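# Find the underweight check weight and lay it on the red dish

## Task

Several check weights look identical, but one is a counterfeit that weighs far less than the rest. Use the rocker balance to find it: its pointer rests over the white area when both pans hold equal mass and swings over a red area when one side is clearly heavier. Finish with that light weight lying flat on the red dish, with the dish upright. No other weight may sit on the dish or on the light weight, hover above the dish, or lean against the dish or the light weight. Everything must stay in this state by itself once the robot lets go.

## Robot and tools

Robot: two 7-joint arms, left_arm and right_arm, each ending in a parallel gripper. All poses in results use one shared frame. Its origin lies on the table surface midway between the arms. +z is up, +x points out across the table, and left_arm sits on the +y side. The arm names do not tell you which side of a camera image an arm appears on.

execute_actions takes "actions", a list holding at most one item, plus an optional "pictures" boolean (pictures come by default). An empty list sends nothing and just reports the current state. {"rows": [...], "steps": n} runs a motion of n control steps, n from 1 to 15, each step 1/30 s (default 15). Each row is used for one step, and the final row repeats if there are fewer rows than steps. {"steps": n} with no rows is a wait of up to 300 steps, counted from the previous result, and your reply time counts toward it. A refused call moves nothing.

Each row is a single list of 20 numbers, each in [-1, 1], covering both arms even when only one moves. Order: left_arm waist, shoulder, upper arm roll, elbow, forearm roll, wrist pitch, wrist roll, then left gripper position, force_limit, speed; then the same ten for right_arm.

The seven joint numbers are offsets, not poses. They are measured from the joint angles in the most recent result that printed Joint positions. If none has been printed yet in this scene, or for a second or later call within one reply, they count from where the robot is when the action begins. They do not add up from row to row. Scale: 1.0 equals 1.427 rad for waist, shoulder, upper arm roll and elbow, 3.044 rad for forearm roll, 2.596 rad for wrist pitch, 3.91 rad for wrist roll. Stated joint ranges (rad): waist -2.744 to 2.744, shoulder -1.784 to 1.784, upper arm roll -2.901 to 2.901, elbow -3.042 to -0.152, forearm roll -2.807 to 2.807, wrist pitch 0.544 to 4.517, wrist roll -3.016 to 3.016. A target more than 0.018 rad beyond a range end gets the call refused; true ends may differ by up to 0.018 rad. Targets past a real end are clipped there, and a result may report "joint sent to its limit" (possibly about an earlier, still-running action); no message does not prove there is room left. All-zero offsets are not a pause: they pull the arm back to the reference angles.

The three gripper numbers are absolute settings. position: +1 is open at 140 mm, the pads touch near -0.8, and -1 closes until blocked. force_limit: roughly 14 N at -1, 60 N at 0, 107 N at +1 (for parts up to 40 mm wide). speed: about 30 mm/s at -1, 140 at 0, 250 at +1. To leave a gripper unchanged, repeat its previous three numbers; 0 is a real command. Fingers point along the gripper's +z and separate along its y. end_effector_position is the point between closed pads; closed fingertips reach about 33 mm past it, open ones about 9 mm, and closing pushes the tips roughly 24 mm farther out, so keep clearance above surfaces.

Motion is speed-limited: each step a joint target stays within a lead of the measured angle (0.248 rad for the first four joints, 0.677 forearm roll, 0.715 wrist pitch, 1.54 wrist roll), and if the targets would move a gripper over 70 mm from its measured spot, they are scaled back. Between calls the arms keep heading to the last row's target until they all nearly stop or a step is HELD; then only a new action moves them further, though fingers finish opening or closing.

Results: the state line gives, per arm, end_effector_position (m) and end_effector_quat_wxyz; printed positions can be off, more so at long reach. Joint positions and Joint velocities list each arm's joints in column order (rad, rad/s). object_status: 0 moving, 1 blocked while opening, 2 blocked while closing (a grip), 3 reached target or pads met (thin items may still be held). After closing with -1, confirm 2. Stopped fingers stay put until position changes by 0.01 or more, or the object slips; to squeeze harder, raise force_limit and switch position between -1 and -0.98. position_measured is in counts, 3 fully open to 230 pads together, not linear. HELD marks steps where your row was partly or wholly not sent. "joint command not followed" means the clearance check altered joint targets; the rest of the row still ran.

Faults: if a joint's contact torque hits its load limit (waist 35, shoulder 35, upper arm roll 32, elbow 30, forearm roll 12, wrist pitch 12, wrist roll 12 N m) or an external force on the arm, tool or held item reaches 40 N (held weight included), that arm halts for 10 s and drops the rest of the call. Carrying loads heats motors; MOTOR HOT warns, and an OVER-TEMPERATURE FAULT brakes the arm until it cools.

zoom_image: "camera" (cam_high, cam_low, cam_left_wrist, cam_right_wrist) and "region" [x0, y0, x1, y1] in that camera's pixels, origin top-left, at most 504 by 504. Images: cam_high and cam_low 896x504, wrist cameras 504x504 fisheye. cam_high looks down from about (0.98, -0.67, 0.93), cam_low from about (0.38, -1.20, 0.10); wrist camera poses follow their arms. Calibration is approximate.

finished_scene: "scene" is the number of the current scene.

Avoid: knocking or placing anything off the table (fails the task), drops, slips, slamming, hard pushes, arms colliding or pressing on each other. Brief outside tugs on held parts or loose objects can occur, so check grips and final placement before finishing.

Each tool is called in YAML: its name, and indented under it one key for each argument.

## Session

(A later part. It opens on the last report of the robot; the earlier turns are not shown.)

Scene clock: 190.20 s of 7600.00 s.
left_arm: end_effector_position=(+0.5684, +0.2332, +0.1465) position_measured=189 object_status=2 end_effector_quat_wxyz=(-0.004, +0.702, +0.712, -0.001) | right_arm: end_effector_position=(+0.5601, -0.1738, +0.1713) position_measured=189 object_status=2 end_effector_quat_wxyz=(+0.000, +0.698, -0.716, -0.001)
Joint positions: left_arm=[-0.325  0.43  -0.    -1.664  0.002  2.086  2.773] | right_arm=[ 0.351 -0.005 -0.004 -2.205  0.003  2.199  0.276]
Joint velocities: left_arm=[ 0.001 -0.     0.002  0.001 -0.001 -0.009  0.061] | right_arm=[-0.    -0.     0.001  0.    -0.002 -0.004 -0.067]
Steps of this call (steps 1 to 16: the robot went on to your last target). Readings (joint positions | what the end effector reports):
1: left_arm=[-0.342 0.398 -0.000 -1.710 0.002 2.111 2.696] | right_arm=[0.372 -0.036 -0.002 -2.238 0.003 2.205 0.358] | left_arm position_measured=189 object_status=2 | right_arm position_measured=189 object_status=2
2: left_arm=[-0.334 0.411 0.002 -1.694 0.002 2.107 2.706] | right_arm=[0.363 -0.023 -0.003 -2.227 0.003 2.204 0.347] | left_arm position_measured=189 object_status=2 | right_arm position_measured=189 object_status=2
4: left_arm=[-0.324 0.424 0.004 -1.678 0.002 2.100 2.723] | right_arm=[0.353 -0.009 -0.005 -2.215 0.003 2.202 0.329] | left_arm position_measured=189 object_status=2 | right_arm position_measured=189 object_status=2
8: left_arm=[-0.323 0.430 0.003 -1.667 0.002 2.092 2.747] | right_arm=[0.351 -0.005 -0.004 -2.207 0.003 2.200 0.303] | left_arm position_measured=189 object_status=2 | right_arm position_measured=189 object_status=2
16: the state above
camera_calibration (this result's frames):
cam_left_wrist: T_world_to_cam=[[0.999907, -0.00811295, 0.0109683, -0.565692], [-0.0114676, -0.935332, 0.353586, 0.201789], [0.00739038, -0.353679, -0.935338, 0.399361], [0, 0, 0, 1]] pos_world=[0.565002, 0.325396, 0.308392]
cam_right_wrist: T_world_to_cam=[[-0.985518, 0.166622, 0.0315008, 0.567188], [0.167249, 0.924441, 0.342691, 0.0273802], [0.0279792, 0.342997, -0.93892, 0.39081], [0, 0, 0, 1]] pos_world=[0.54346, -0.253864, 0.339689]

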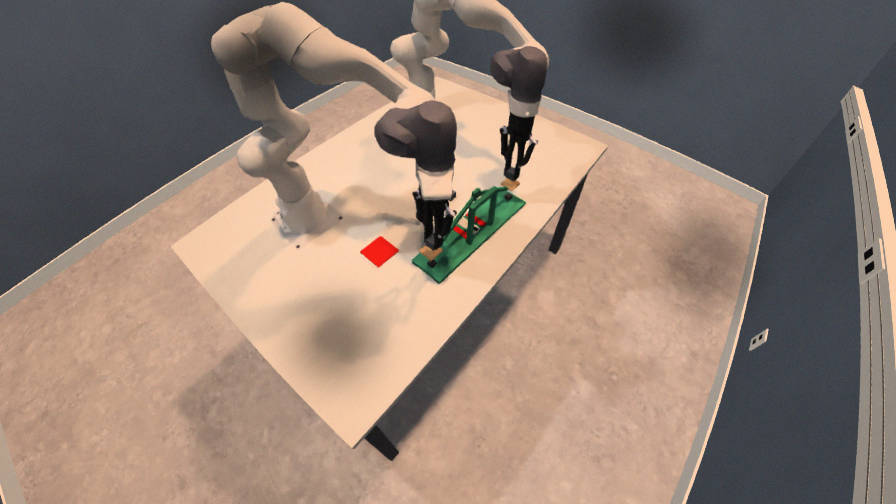

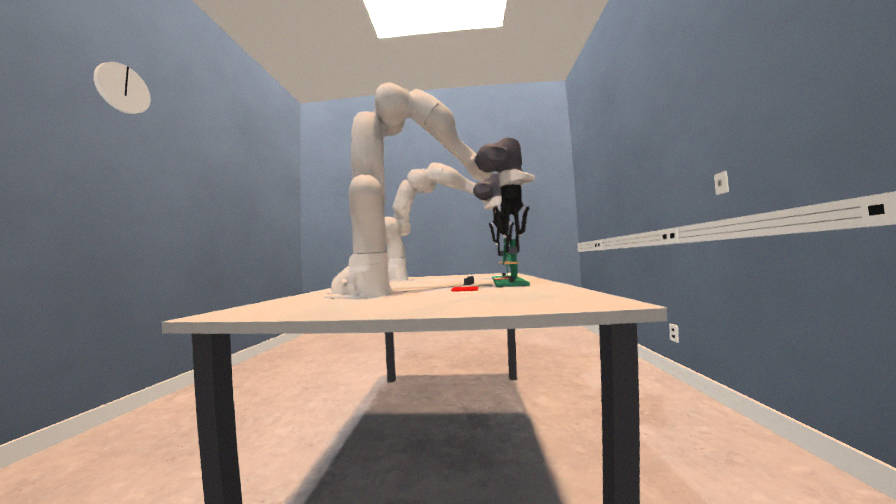

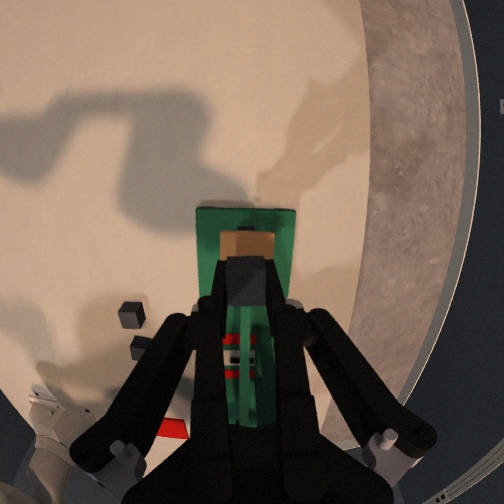

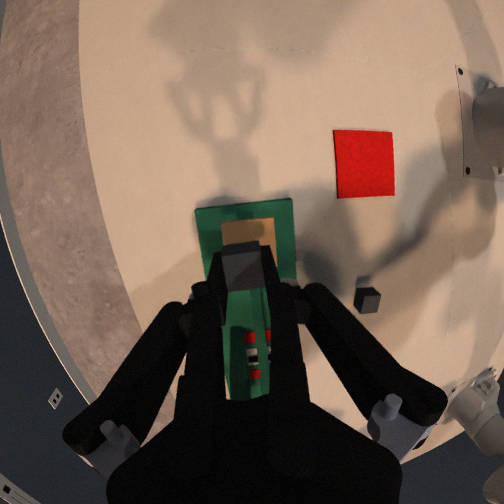

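execute_actions:
  actions:
    - {"rows":[[0.0005,0.001,0,-0.0005,0,0.003,0.0056,-1,0,-0.4,-0.0005,0.0005,0,-0.002,0,0.004,-0.0066,-1,0,-0.4],[0.001,0.003,0,-0.0015,0,0.006,0.0056,-1,0,-0.4,-0.001,0.0015,0,-0.005,0,0.008,-0.0066,-1,0,-0.4],[0.0015,0.0055,0,-0.0026,0,0.009,0.0056,-1,0,-0.4,-0.0015,0.0026,0,-0.0095,0,0.012,-0.0066,-1,0,-0.4],[0.002,0.008,0,-0.0038,0,0.012,0.0056,-1,0,-0.4,-0.002,0.0038,0,-0.014,0,0.016,-0.0066,-1,0,-0.4],[0.0025,0.0105,0,-0.005,0,0.0145,0.0056,-1,0,-0.4,-0.002,0.005,0,-0.0185,0,0.02,-0.0066,-1,0,-0.4],[0.0025,0.013,0,-0.0062,0,0.017,0.0056,-1,0,-0.4,-0.002,0.0062,0,-0.023,0,0.0235,-0.0066,-1,0,-0.4],[0.0025,0.0155,0,-0.0074,0,0.019,0.0056,-1,0,-0.4,-0.002,0.0074,0,-0.027,0,0.0265,-0.0066,-1,0,-0.4],[0.0025,0.018,0,-0.0085,0,0.021,0.0056,-1,0,-0.4,-0.002,0.0085,0,-0.031,0,0.029,-0.0066,-1,0,-0.4],[0.0025,0.02,0,-0.0095,0,0.0225,0.0056,-1,0,-0.4,-0.002,0.0095,0,-0.0345,0,0.031,-0.0066,-1,0,-0.4],[0.0025,0.022,0,-0.0104,0,0.023,0.0056,-1,0,-0.4,-0.002,0.0104,0,-0.0375,0,0.032,-0.0066,-1,0,-0.4],[0.0025,0.0235,0,-0.011,0,0.023,0.0056,-1,0,-0.4,-0.002,0.011,0,-0.04,0,0.032,-0.0066,-1,0,-0.4],[0.0025,0.0245,0,-0.0115,0,0.0225,0.0056,-1,0,-0.4,-0.002,0.0115,0,-0.0417,0,0.031,-0.0066,-1,0,-0.4],[0.0025,0.0245,0,-0.0115,0,0.0214,0.0056,-1,0,-0.4,-0.002,0.0115,0,-0.0417,0,0.0291,-0.0066,-1,0,-0.4]],"steps":15}
  pictures: false

execute_actions:
  actions:
    - {"steps":8}

zoom_image:
  camera: "cam_low"
  region: [475, 225, 545, 295]

Scene clock: 228.00 s of 7600.00 s.
left_arm: end_effector_position=(+0.5692, +0.2344, +0.1192) position_measured=189 object_status=2 end_effector_quat_wxyz=(-0.006, +0.708, +0.706, -0.002) | right_arm: end_effector_position=(+0.5507, -0.1765, +0.1435) position_measured=189 object_status=2 end_effector_quat_wxyz=(+0.003, +0.705, -0.710, -0.003)
Joint positions: left_arm=[-0.323  0.465 -0.    -1.68   0.002  2.133  2.791] | right_arm=[ 0.35   0.012 -0.003 -2.262  0.003  2.265  0.256]
Joint velocities: left_arm=[ 0.001 -0.019 -0.    -0.     0.001  0.025 -0.001] | right_arm=[-0.004 -0.02   0.002 -0.002  0.001  0.033 -0.   ]
Steps of this call (steps 1 to 30: the robot went on to your last target; steps 31 to 90: nothing new was sent; then 34.30 s passed at rest; steps 91 to 105: all 15 steps of this action). Readings (joint positions | what the end effector reports):
91: left_arm=[-0.325 0.430 -0.000 -1.664 0.002 2.086 2.791] | right_arm=[0.351 -0.005 -0.003 -2.205 0.003 2.199 0.256] | left_arm position_measured=189 object_status=2 | right_arm position_measured=189 object_status=2
92: left_arm=[-0.325 0.431 -0.000 -1.664 0.002 2.088 2.791] | right_arm=[0.351 -0.004 -0.003 -2.207 0.003 2.202 0.256] | left_arm position_measured=189 object_status=2 | right_arm position_measured=189 object_status=2
94: left_arm=[-0.325 0.434 -0.000 -1.665 0.002 2.095 2.791] | right_arm=[0.351 -0.004 -0.003 -2.214 0.003 2.212 0.256] | left_arm position_measured=189 object_status=2 | right_arm position_measured=189 object_status=2
98: left_arm=[-0.323 0.447 -0.000 -1.671 0.002 2.115 2.791] | right_arm=[0.351 0.003 -0.003 -2.236 0.003 2.239 0.256] | left_arm position_measured=189 object_status=2 | right_arm position_measured=189 object_status=2
105: the state above

Scene clock: 228.27 s of 7600.00 s.
left_arm: end_effector_position=(+0.5704, +0.2339, +0.1196) position_measured=189 object_status=2 end_effector_quat_wxyz=(-0.004, +0.708, +0.706, -0.001) | right_arm: end_effector_position=(+0.5512, -0.1764, +0.1431) position_measured=189 object_status=2 end_effector_quat_wxyz=(+0.002, +0.705, -0.710, -0.002)
Joint positions: left_arm=[-0.323  0.465 -0.    -1.68   0.002  2.137  2.791] | right_arm=[ 0.35   0.012 -0.003 -2.264  0.003  2.269  0.256]
Joint velocities: left_arm=[-0.    -0.001  0.    -0.001 -0.     0.005  0.001] | right_arm=[ 0.001 -0.    -0.001 -0.002 -0.     0.006  0.002]
Steps of this call (steps 1 to 8: the robot went on to your last target). Readings (joint positions | what the end effector reports):
1: left_arm=[-0.323 0.465 -0.000 -1.680 0.002 2.134 2.791] | right_arm=[0.350 0.012 -0.003 -2.262 0.003 2.266 0.256] | left_arm position_measured=189 object_status=2 | right_arm position_measured=189 object_status=2
2: left_arm=[-0.323 0.465 -0.000 -1.680 0.002 2.135 2.791] | right_arm=[0.350 0.012 -0.003 -2.263 0.003 2.267 0.256] | left_arm position_measured=189 object_status=2 | right_arm position_measured=189 object_status=2
4: left_arm=[-0.323 0.465 -0.000 -1.680 0.002 2.136 2.791] | right_arm=[0.350 0.012 -0.003 -2.263 0.003 2.268 0.256] | left_arm position_measured=189 object_status=2 | right_arm position_measured=189 object_status=2
8: the state above
camera_calibration (this result's frames):
cam_left_wrist: T_world_to_cam=[[0.999653, -0.0245745, 0.00951818, -0.563177], [-0.0263525, -0.935115, 0.353362, 0.220476], [0.000216914, -0.35349, -0.935438, 0.37855], [0, 0, 0, 1]] pos_world=[0.56871, 0.326145, 0.281563]
cam_right_wrist: T_world_to_cam=[[-0.988424, 0.147526, 0.035403, 0.557466], [0.150708, 0.92792, 0.340958, 0.0508912], [0.0174489, 0.342347, -0.939412, 0.371257], [0, 0, 0, 1]] pos_world=[0.536865, -0.256562, 0.311676]

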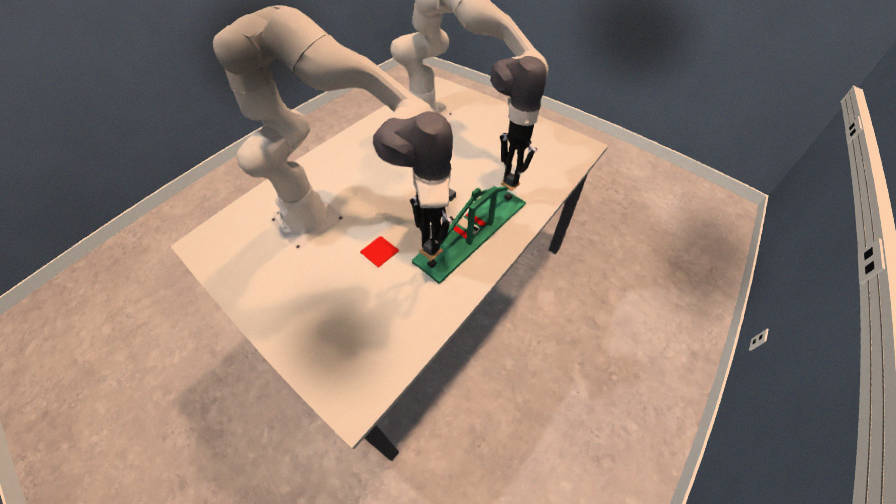

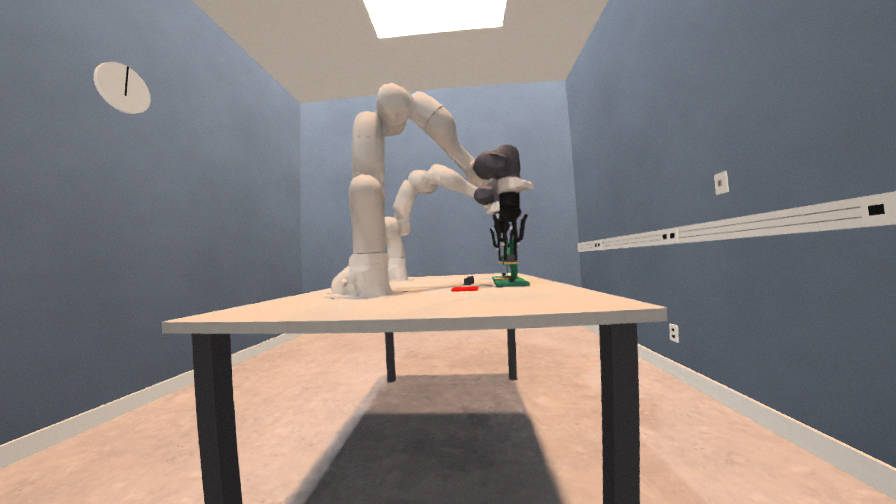

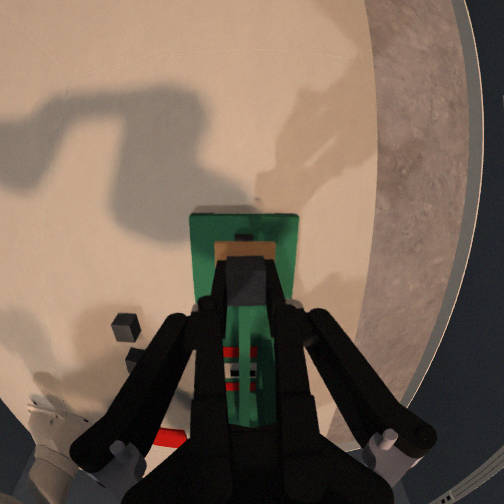

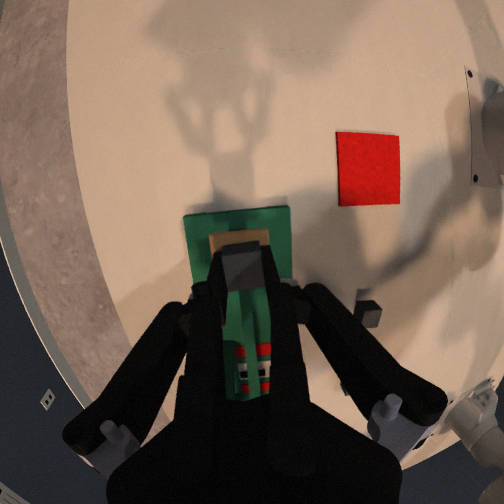

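Region (475, 225, 545, 295) of cam_low's 896x504 image, scaled by 7.200, with more detail than that image has.

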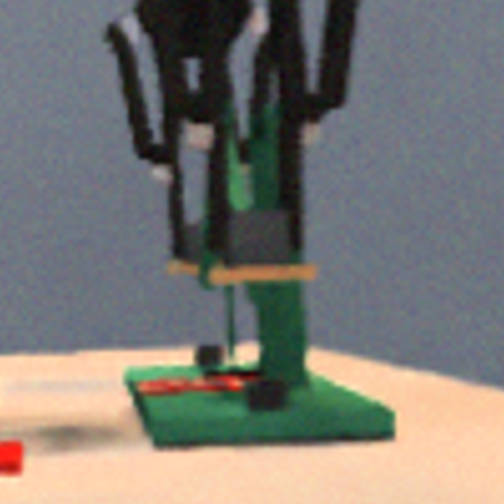

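execute_actions:
  actions:
    - {"rows":[[0,0,0,0,0,0,0,0,0,-0.4,0,0,0,0,0,0,0,0,0,-0.4]],"steps":15}
  pictures: false

execute_actions:
  actions:
    - {"steps":10}

zoom_image:
  camera: "cam_low"
  region: [475, 225, 545, 295]

Scene clock: 232.43 s of 7600.00 s.
left_arm: end_effector_position=(+0.5706, +0.2339, +0.1197) position_measured=129 object_status=0 end_effector_quat_wxyz=(-0.004, +0.708, +0.706, -0.001) | right_arm: end_effector_position=(+0.5514, -0.1763, +0.1431) position_measured=129 object_status=0 end_effector_quat_wxyz=(+0.002, +0.705, -0.710, -0.002)
Joint positions: left_arm=[-0.323  0.465 -0.    -1.68   0.002  2.138  2.791] | right_arm=[ 0.35   0.012 -0.003 -2.264  0.003  2.27   0.256]
Joint velocities: left_arm=[ 0.001  0.002 -0.001 -0.002  0.     0.     0.   ] | right_arm=[ 0.001  0.002 -0.    -0.003  0.     0.    -0.   ]
Steps of this call (steps 1 to 15: the robot went on to your last target; steps 16 to 90: nothing new was sent; then 0.67 s passed at rest; steps 91 to 105: all 15 steps of this action). Readings (joint positions | what the end effector reports):
91: left_arm=[-0.323 0.465 -0.000 -1.680 0.002 2.138 2.791] | right_arm=[0.350 0.012 -0.003 -2.264 0.003 2.271 0.256] | left_arm position_measured=189 object_status=0 | right_arm position_measured=189 object_status=0
92: left_arm=[-0.323 0.465 -0.000 -1.680 0.002 2.138 2.791] | right_arm=[0.350 0.012 -0.003 -2.264 0.003 2.271 0.256] | left_arm position_measured=189 object_status=0 | right_arm position_measured=189 object_status=0
94: left_arm=[-0.323 0.465 -0.000 -1.680 0.002 2.138 2.791] | right_arm=[0.350 0.012 -0.003 -2.264 0.003 2.271 0.256] | left_arm position_measured=174 object_status=0 | right_arm position_measured=175 object_status=0
98: left_arm=[-0.323 0.465 -0.000 -1.680 0.002 2.138 2.791] | right_arm=[0.350 0.012 -0.003 -2.264 0.003 2.270 0.256] | left_arm position_measured=153 object_status=0 | right_arm position_measured=154 object_status=0
105: the state above

Scene clock: 232.77 s of 7600.00 s.
left_arm: end_effector_position=(+0.5706, +0.2339, +0.1197) position_measured=129 object_status=3 end_effector_quat_wxyz=(-0.004, +0.708, +0.706, -0.001) | right_arm: end_effector_position=(+0.5514, -0.1763, +0.1431) position_measured=129 object_status=3 end_effector_quat_wxyz=(+0.002, +0.705, -0.710, -0.002)
Joint positions: left_arm=[-0.323  0.465 -0.    -1.68   0.002  2.138  2.791] | right_arm=[ 0.35   0.012 -0.003 -2.264  0.003  2.27   0.256]
Joint velocities: left_arm=[ 0.001 -0.001 -0.     0.001  0.     0.     0.   ] | right_arm=[-0.     0.     0.001 -0.001 -0.001 -0.001  0.002]
Steps of this call (steps 1 to 10: the robot went on to your last target). Readings (joint positions | what the end effector reports):
1: left_arm=[-0.323 0.465 -0.000 -1.680 0.002 2.138 2.791] | right_arm=[0.350 0.012 -0.003 -2.264 0.003 2.270 0.256] | left_arm position_measured=129 object_status=0 | right_arm position_measured=129 object_status=0
2: left_arm=[-0.323 0.465 -0.000 -1.680 0.002 2.138 2.791] | right_arm=[0.350 0.012 -0.003 -2.264 0.003 2.270 0.256] | left_arm position_measured=129 object_status=0 | right_arm position_measured=129 object_status=0
4: left_arm=[-0.323 0.465 -0.000 -1.680 0.002 2.138 2.791] | right_arm=[0.350 0.012 -0.003 -2.264 0.003 2.270 0.256] | left_arm position_measured=129 object_status=3 | right_arm position_measured=129 object_status=3
8: left_arm=[-0.323 0.465 -0.000 -1.680 0.002 2.138 2.791] | right_arm=[0.350 0.012 -0.003 -2.264 0.003 2.270 0.256] | left_arm position_measured=129 object_status=3 | right_arm position_measured=129 object_status=3
10: the state above
camera_calibration (this result's frames):
cam_left_wrist: T_world_to_cam=[[0.999645, -0.0245327, 0.0103963, -0.563576], [-0.0266241, -0.935003, 0.353638, 0.220485], [0.00104486, -0.35379, -0.935324, 0.378167], [0, 0, 0, 1]] pos_world=[0.568851, 0.32612, 0.281596]
cam_right_wrist: T_world_to_cam=[[-0.988451, 0.147505, 0.0347369, 0.557726], [0.150455, 0.927861, 0.341228, 0.0509579], [0.0181017, 0.342514, -0.939338, 0.370836], [0, 0, 0, 1]] pos_world=[0.536905, -0.256566, 0.311579]

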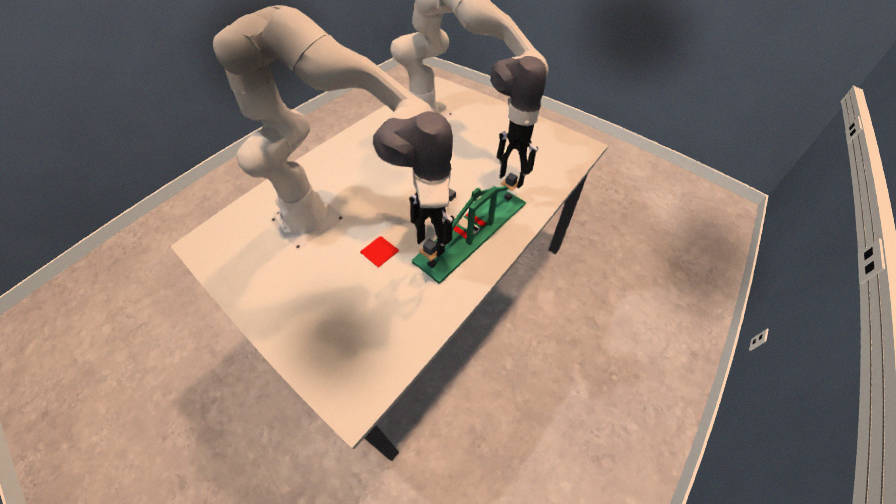

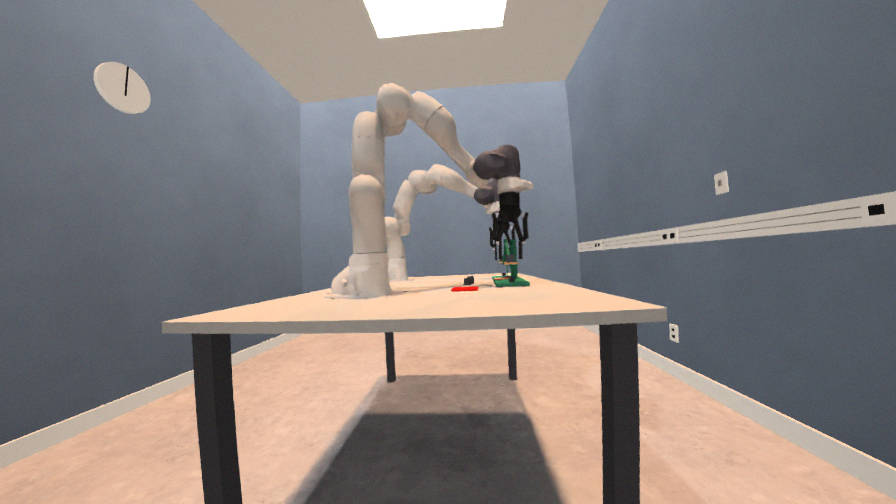

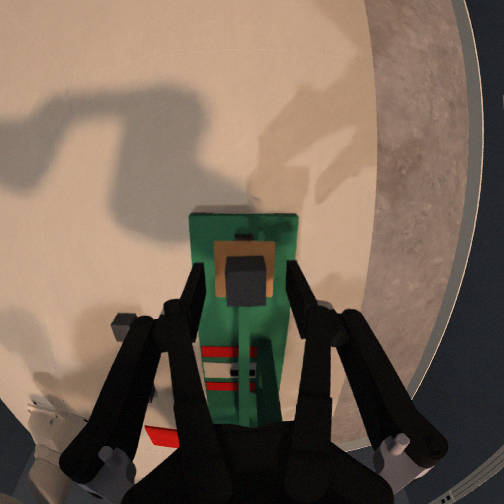

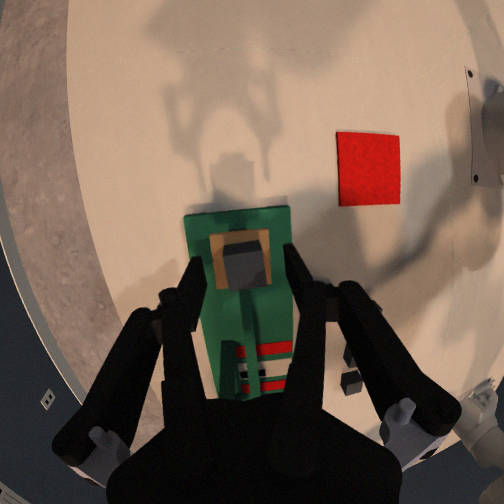

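Region (475, 225, 545, 295) of cam_low's 896x504 image, scaled by 7.200, with more detail than that image has.

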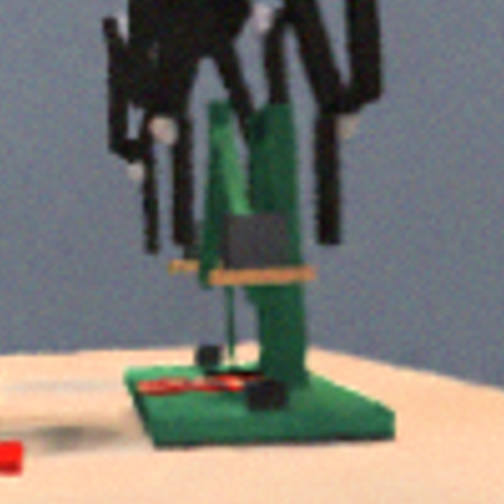

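execute_actions:
  actions:
    - {"rows":[[0,-0.0015,0,0.0011,0,-0.005,0,0,0,-0.4,0,-0.0017,0,0.0016,0,-0.0065,0,0,0,-0.4],[0,-0.0045,0,0.0034,0,-0.0108,0,0,0,-0.4,0,-0.0052,0,0.0047,0,-0.0138,0,0,0,-0.4],[0,-0.0087,0,0.0065,0,-0.0161,0,0,0,-0.4,0,-0.01,0,0.009,0,-0.0206,0,0,0,-0.4],[0,-0.0132,0,0.0099,0,-0.0212,0,0,0,-0.4,0,-0.0152,0,0.0137,0,-0.0271,0,0,0,-0.4],[0,-0.0181,0,0.0135,0,-0.0259,0,0,0,-0.4,0,-0.0208,0,0.0188,0,-0.0331,0,0,0,-0.4],[0,-0.0231,0,0.0172,0,-0.0299,0,0,0,-0.4,0,-0.0264,0,0.0239,0,-0.0383,0,0,0,-0.4],[0,-0.028,0,0.0209,0,-0.0329,0,0,0,-0.4,0,-0.032,0,0.0289,0,-0.0421,0,0,0,-0.4],[0,-0.0321,0,0.024,0,-0.0353,0,0,0,-0.4,0,-0.0368,0,0.0332,0,-0.0452,0,0,0,-0.4],[0,-0.0355,0,0.0265,0,-0.0356,0,0,0,-0.4,0,-0.0407,0,0.0368,0,-0.0456,0,0,0,-0.4],[0,-0.0378,0,0.0282,0,-0.0345,0,0,0,-0.4,0,-0.0433,0,0.0391,0,-0.044,0,0,0,-0.4]],"steps":13}
  pictures: false

execute_actions:
  actions:
    - {"rows":[[-0.0043,-0.0036,0,-0.0065,0,0.0086,-0.007,0,0,-0.4,0.0059,-0.0027,0,-0.0047,0,0.0067,0.0112,0,0,-0.4],[-0.0129,-0.0089,0,-0.0196,0,0.0193,-0.0154,0,0,-0.4,0.0178,-0.0061,0,-0.0142,0,0.0151,0.0253,0,0,-0.4],[-0.0259,-0.0167,0,-0.0392,0,0.0311,-0.0248,0,0,-0.4,0.0355,-0.0111,0,-0.0285,0,0.0244,0.0407,0,0,-0.4],[-0.0409,-0.0259,0,-0.062,0,0.0418,-0.0333,0,0,-0.4,0.0562,-0.017,0,-0.0451,0,0.0328,0.0548,0,0,-0.4],[-0.0582,-0.0364,0,-0.0881,0,0.0526,-0.0418,0,0,-0.4,0.0799,-0.0238,0,-0.0641,0,0.0412,0.0688,0,0,-0.4],[-0.0754,-0.0469,0,-0.1142,0,0.0622,-0.0495,0,0,-0.4,0.1036,-0.0305,0,-0.0831,0,0.0488,0.0814,0,0,-0.4],[-0.0927,-0.0574,0,-0.1403,0,0.0719,-0.0572,-0.1,0,-0.4,0.1273,-0.0373,0,-0.1021,0,0.0563,0.0941,-0.1,0,-0.4],[-0.1099,-0.0679,0,-0.1664,0,0.0805,-0.0641,-0.1,0,-0.4,0.151,-0.044,0,-0.1211,0,0.0631,0.1053,-0.1,0,-0.4],[-0.1271,-0.0783,0,-0.1925,0,0.0891,-0.0709,-0.1,0,-0.4,0.1746,-0.0508,0,-0.1401,0,0.0698,0.1165,-0.1,0,-0.4],[-0.1444,-0.0888,0,-0.2186,0,0.0966,-0.0769,-0.1,0,-0.4,0.1983,-0.0575,0,-0.1591,0,0.0757,0.1264,-0.1,0,-0.4],[-0.1616,-0.0993,0,-0.2447,0,0.103,-0.082,-0.1,0,-0.4,0.222,-0.0643,0,-0.1781,0,0.0807,0.1348,-0.1,0,-0.4],[-0.1789,-0.1098,0,-0.2708,0,0.1073,-0.0854,-0.1,0,-0.4,0.2457,-0.0711,0,-0.197,0,0.0841,0.1404,-0.1,0,-0.4],[-0.194,-0.119,0,-0.2937,0,0.11,-0.09,-0.1,0,-0.4,0.2664,-0.077,0,-0.2137,0,0.086,0.147,-0.1,0,-0.4],[-0.2069,-0.1269,0,-0.3132,0,0.11,-0.09,-0.1,0,-0.4,0.2842,-0.082,0,-0.2279,0,0.086,0.147,-0.1,0,-0.4],[-0.2155,-0.1321,0,-0.3257,0,0.1063,-0.087,-0.1,0,-0.4,0.296,-0.0854,0,-0.2366,0,0.0825,0.142,-0.1,0,-0.4]],"steps":15}
  pictures: false

execute_actions:
  actions:
    - {"steps":14}

Scene clock: 293.37 s of 7600.00 s.
left_arm: end_effector_position=(+0.5748, +0.2324, +0.1682) position_measured=129 object_status=3 end_effector_quat_wxyz=(+0.006, +0.708, +0.706, +0.004) | right_arm: end_effector_position=(+0.5574, -0.1747, +0.1906) position_measured=129 object_status=3 end_effector_quat_wxyz=(-0.007, +0.705, -0.709, +0.003)
Joint positions: left_arm=[-0.323  0.41  -0.    -1.641  0.002  2.064  2.791] | right_arm=[ 0.35  -0.05  -0.003 -2.21   0.003  2.176  0.256]
Joint velocities: left_arm=[ 0.001 -0.081  0.     0.053 -0.001 -0.065  0.001] | right_arm=[-0.    -0.064 -0.001  0.052  0.    -0.09  -0.   ]
Steps of this call (steps 1 to 15: the robot went on to your last target; steps 16 to 90: nothing new was sent; then 57.17 s passed at rest; steps 91 to 103: all 13 steps of this action). Readings (joint positions | what the end effector reports):
91: left_arm=[-0.323 0.465 -0.000 -1.680 0.002 2.136 2.791] | right_arm=[0.350 0.012 -0.003 -2.264 0.003 2.268 0.256] | left_arm position_measured=129 object_status=3 | right_arm position_measured=129 object_status=3
92: left_arm=[-0.323 0.465 -0.000 -1.680 0.002 2.132 2.791] | right_arm=[0.350 0.011 -0.003 -2.263 0.003 2.263 0.256] | left_arm position_measured=129 object_status=3 | right_arm position_measured=129 object_status=3
94: left_arm=[-0.323 0.461 -0.000 -1.677 0.002 2.119 2.791] | right_arm=[0.350 0.006 -0.003 -2.258 0.003 2.246 0.256] | left_arm position_measured=129 object_status=3 | right_arm position_measured=129 object_status=3
98: left_arm=[-0.323 0.439 -0.000 -1.661 0.002 2.085 2.791] | right_arm=[0.350 -0.020 -0.003 -2.234 0.003 2.203 0.256] | left_arm position_measured=129 object_status=3 | right_arm position_measured=129 object_status=3
103: the state above

Scene clock: 293.87 s of 7600.00 s.
left_arm: end_effector_position=(+0.4203, +0.1177, +0.1086) position_measured=141 object_status=0 end_effector_quat_wxyz=(+0.001, +0.729, +0.685, +0.001) | right_arm: end_effector_position=(+0.4181, -0.0399, +0.1288) position_measured=141 object_status=0 end_effector_quat_wxyz=(-0.003, +0.711, -0.703, -0.000)
Joint positions: left_arm=[-0.594  0.249 -0.004 -2.045  0.002  2.296  2.576] | right_arm=[ 0.72  -0.153 -0.001 -2.503  0.003  2.356  0.61 ]
Joint velocities: left_arm=[-0.584 -0.31  -0.077 -0.813 -0.001  0.224 -0.4  ] | right_arm=[ 0.75  -0.199  0.062 -0.595  0.002  0.167  0.649]
Steps of this call (steps 1 to 15: all 15 steps of this action). Readings (joint positions | what the end effector reports):
1: left_arm=[-0.323 0.407 -0.000 -1.642 0.002 2.067 2.789] | right_arm=[0.351 -0.052 -0.004 -2.210 0.003 2.178 0.259] | left_arm position_measured=129 object_status=3 | right_arm position_measured=129 object_status=3
2: left_arm=[-0.326 0.403 0.001 -1.648 0.002 2.075 2.784] | right_arm=[0.355 -0.054 -0.005 -2.214 0.003 2.184 0.268] | left_arm position_measured=129 object_status=3 | right_arm position_measured=129 object_status=3
4: left_arm=[-0.341 0.389 0.006 -1.679 0.002 2.103 2.765] | right_arm=[0.380 -0.063 -0.009 -2.237 0.003 2.205 0.300] | left_arm position_measured=129 object_status=3 | right_arm position_measured=129 object_status=3
8: left_arm=[-0.419 0.342 0.008 -1.800 0.002 2.178 2.702] | right_arm=[0.491 -0.093 -0.010 -2.325 0.003 2.265 0.403] | left_arm position_measured=133 object_status=0 | right_arm position_measured=133 object_status=0
15: the state above

Scene clock: 294.33 s of 7600.00 s.
left_arm: end_effector_position=(+0.3990, +0.1096, +0.1016) position_measured=141 object_status=3 end_effector_quat_wxyz=(+0.004, +0.708, +0.707, +0.001) | right_arm: end_effector_position=(+0.3964, -0.0280, +0.1209) position_measured=141 object_status=3 end_effector_quat_wxyz=(-0.005, +0.674, -0.739, -0.001)
Joint positions: left_arm=[-0.631  0.223 -0.001 -2.104  0.002  2.335  2.481] | right_arm=[ 0.77  -0.17  -0.001 -2.546  0.003  2.385  0.763]
Joint velocities: left_arm=[ 0.002 -0.001 -0.001 -0.003 -0.     0.018 -0.088] | right_arm=[ 0.001  0.    -0.001 -0.002  0.001  0.013  0.141]
Steps of this call (steps 1 to 14: the robot went on to your last target). Readings (joint positions | what the end effector reports):
1: left_arm=[-0.611 0.241 -0.007 -2.067 0.002 2.302 2.563] | right_arm=[0.741 -0.158 0.002 -2.520 0.003 2.361 0.630] | left_arm position_measured=141 object_status=0 | right_arm position_measured=141 object_status=0
2: left_arm=[-0.622 0.236 -0.010 -2.081 0.002 2.308 2.552] | right_arm=[0.754 -0.161 0.003 -2.530 0.003 2.365 0.648] | left_arm position_measured=141 object_status=0 | right_arm position_measured=141 object_status=0
4: left_arm=[-0.633 0.231 -0.011 -2.096 0.002 2.317 2.533] | right_arm=[0.767 -0.165 0.003 -2.541 0.003 2.372 0.679] | left_arm position_measured=141 object_status=0 | right_arm position_measured=141 object_status=0
8: left_arm=[-0.632 0.225 -0.004 -2.103 0.002 2.328 2.505] | right_arm=[0.770 -0.169 0.001 -2.545 0.003 2.380 0.724] | left_arm position_measured=141 object_status=3 | right_arm position_measured=141 object_status=3
14: the state above
camera_calibration (this result's frames):
cam_left_wrist: T_world_to_cam=[[0.999423, -0.0236087, 0.0244081, -0.396313], [-0.0308324, -0.932088, 0.360918, 0.106758], [0.0142297, -0.361462, -0.932278, 0.312756], [0, 0, 0, 1]] pos_world=[0.394926, 0.203201, 0.262718]
cam_right_wrist: T_world_to_cam=[[-0.972679, 0.230801, 0.0250252, 0.380696], [0.224827, 0.909624, 0.349338, -0.0867911], [0.0578641, 0.34542, -0.936663, 0.286017], [0, 0, 0, 1]] pos_world=[0.373258, -0.107714, 0.288694]

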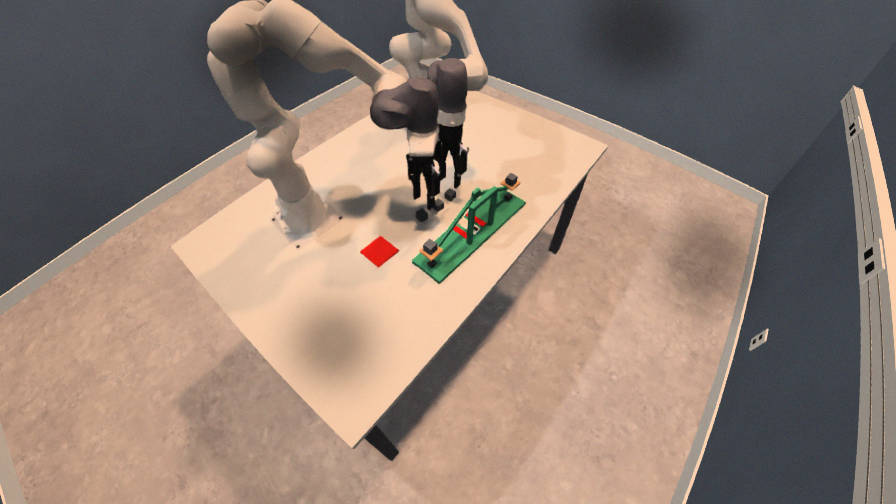

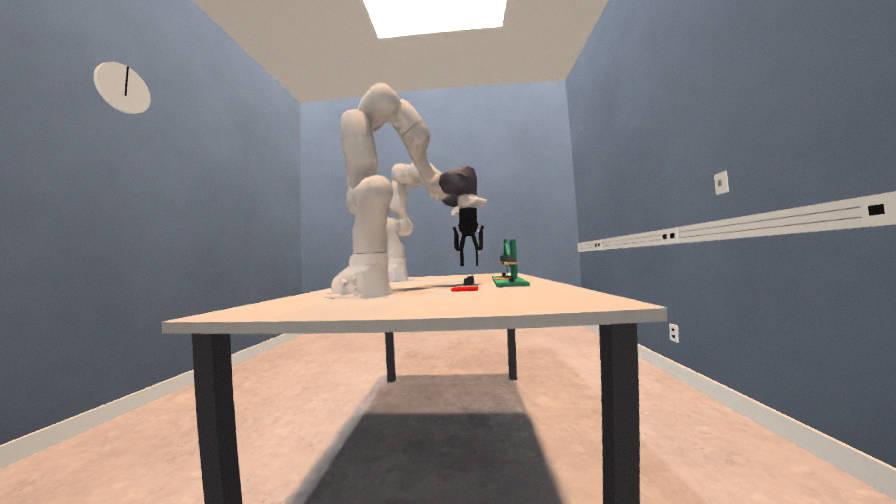

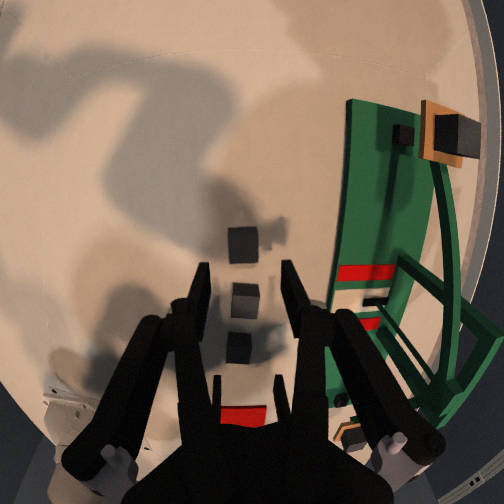

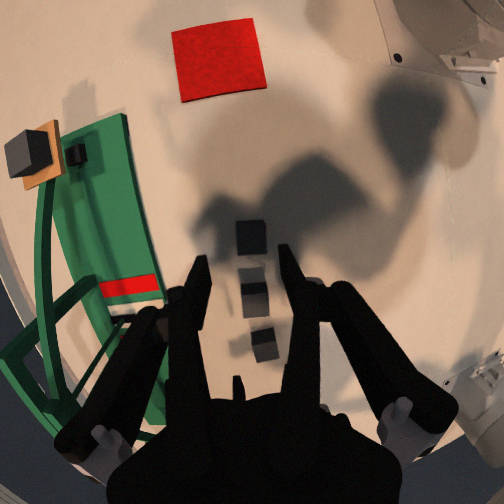

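zoom_image:
  camera: "cam_left_wrist"
  region: [190, 205, 310, 325]

zoom_image:
  camera: "cam_right_wrist"
  region: [190, 205, 310, 325]

Region (190, 205, 310, 325) of cam_left_wrist's 504x504 image, scaled by 4.200, with more detail than that image has.

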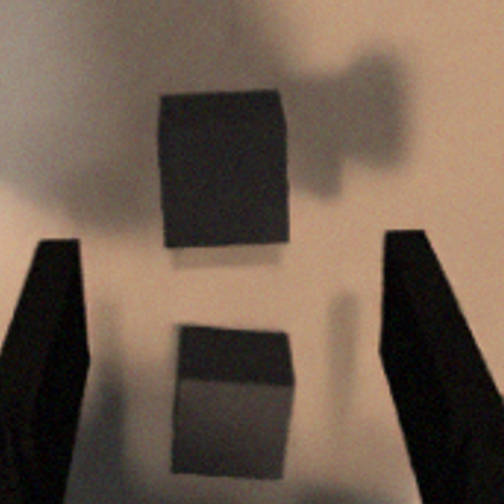

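Region (190, 205, 310, 325) of cam_right_wrist's 504x504 image, scaled by 4.200, with more detail than that image has.

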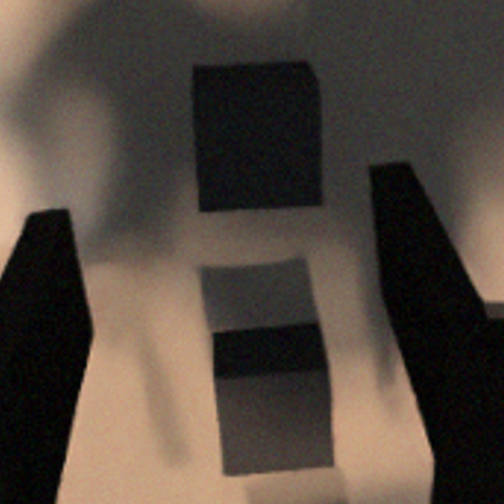

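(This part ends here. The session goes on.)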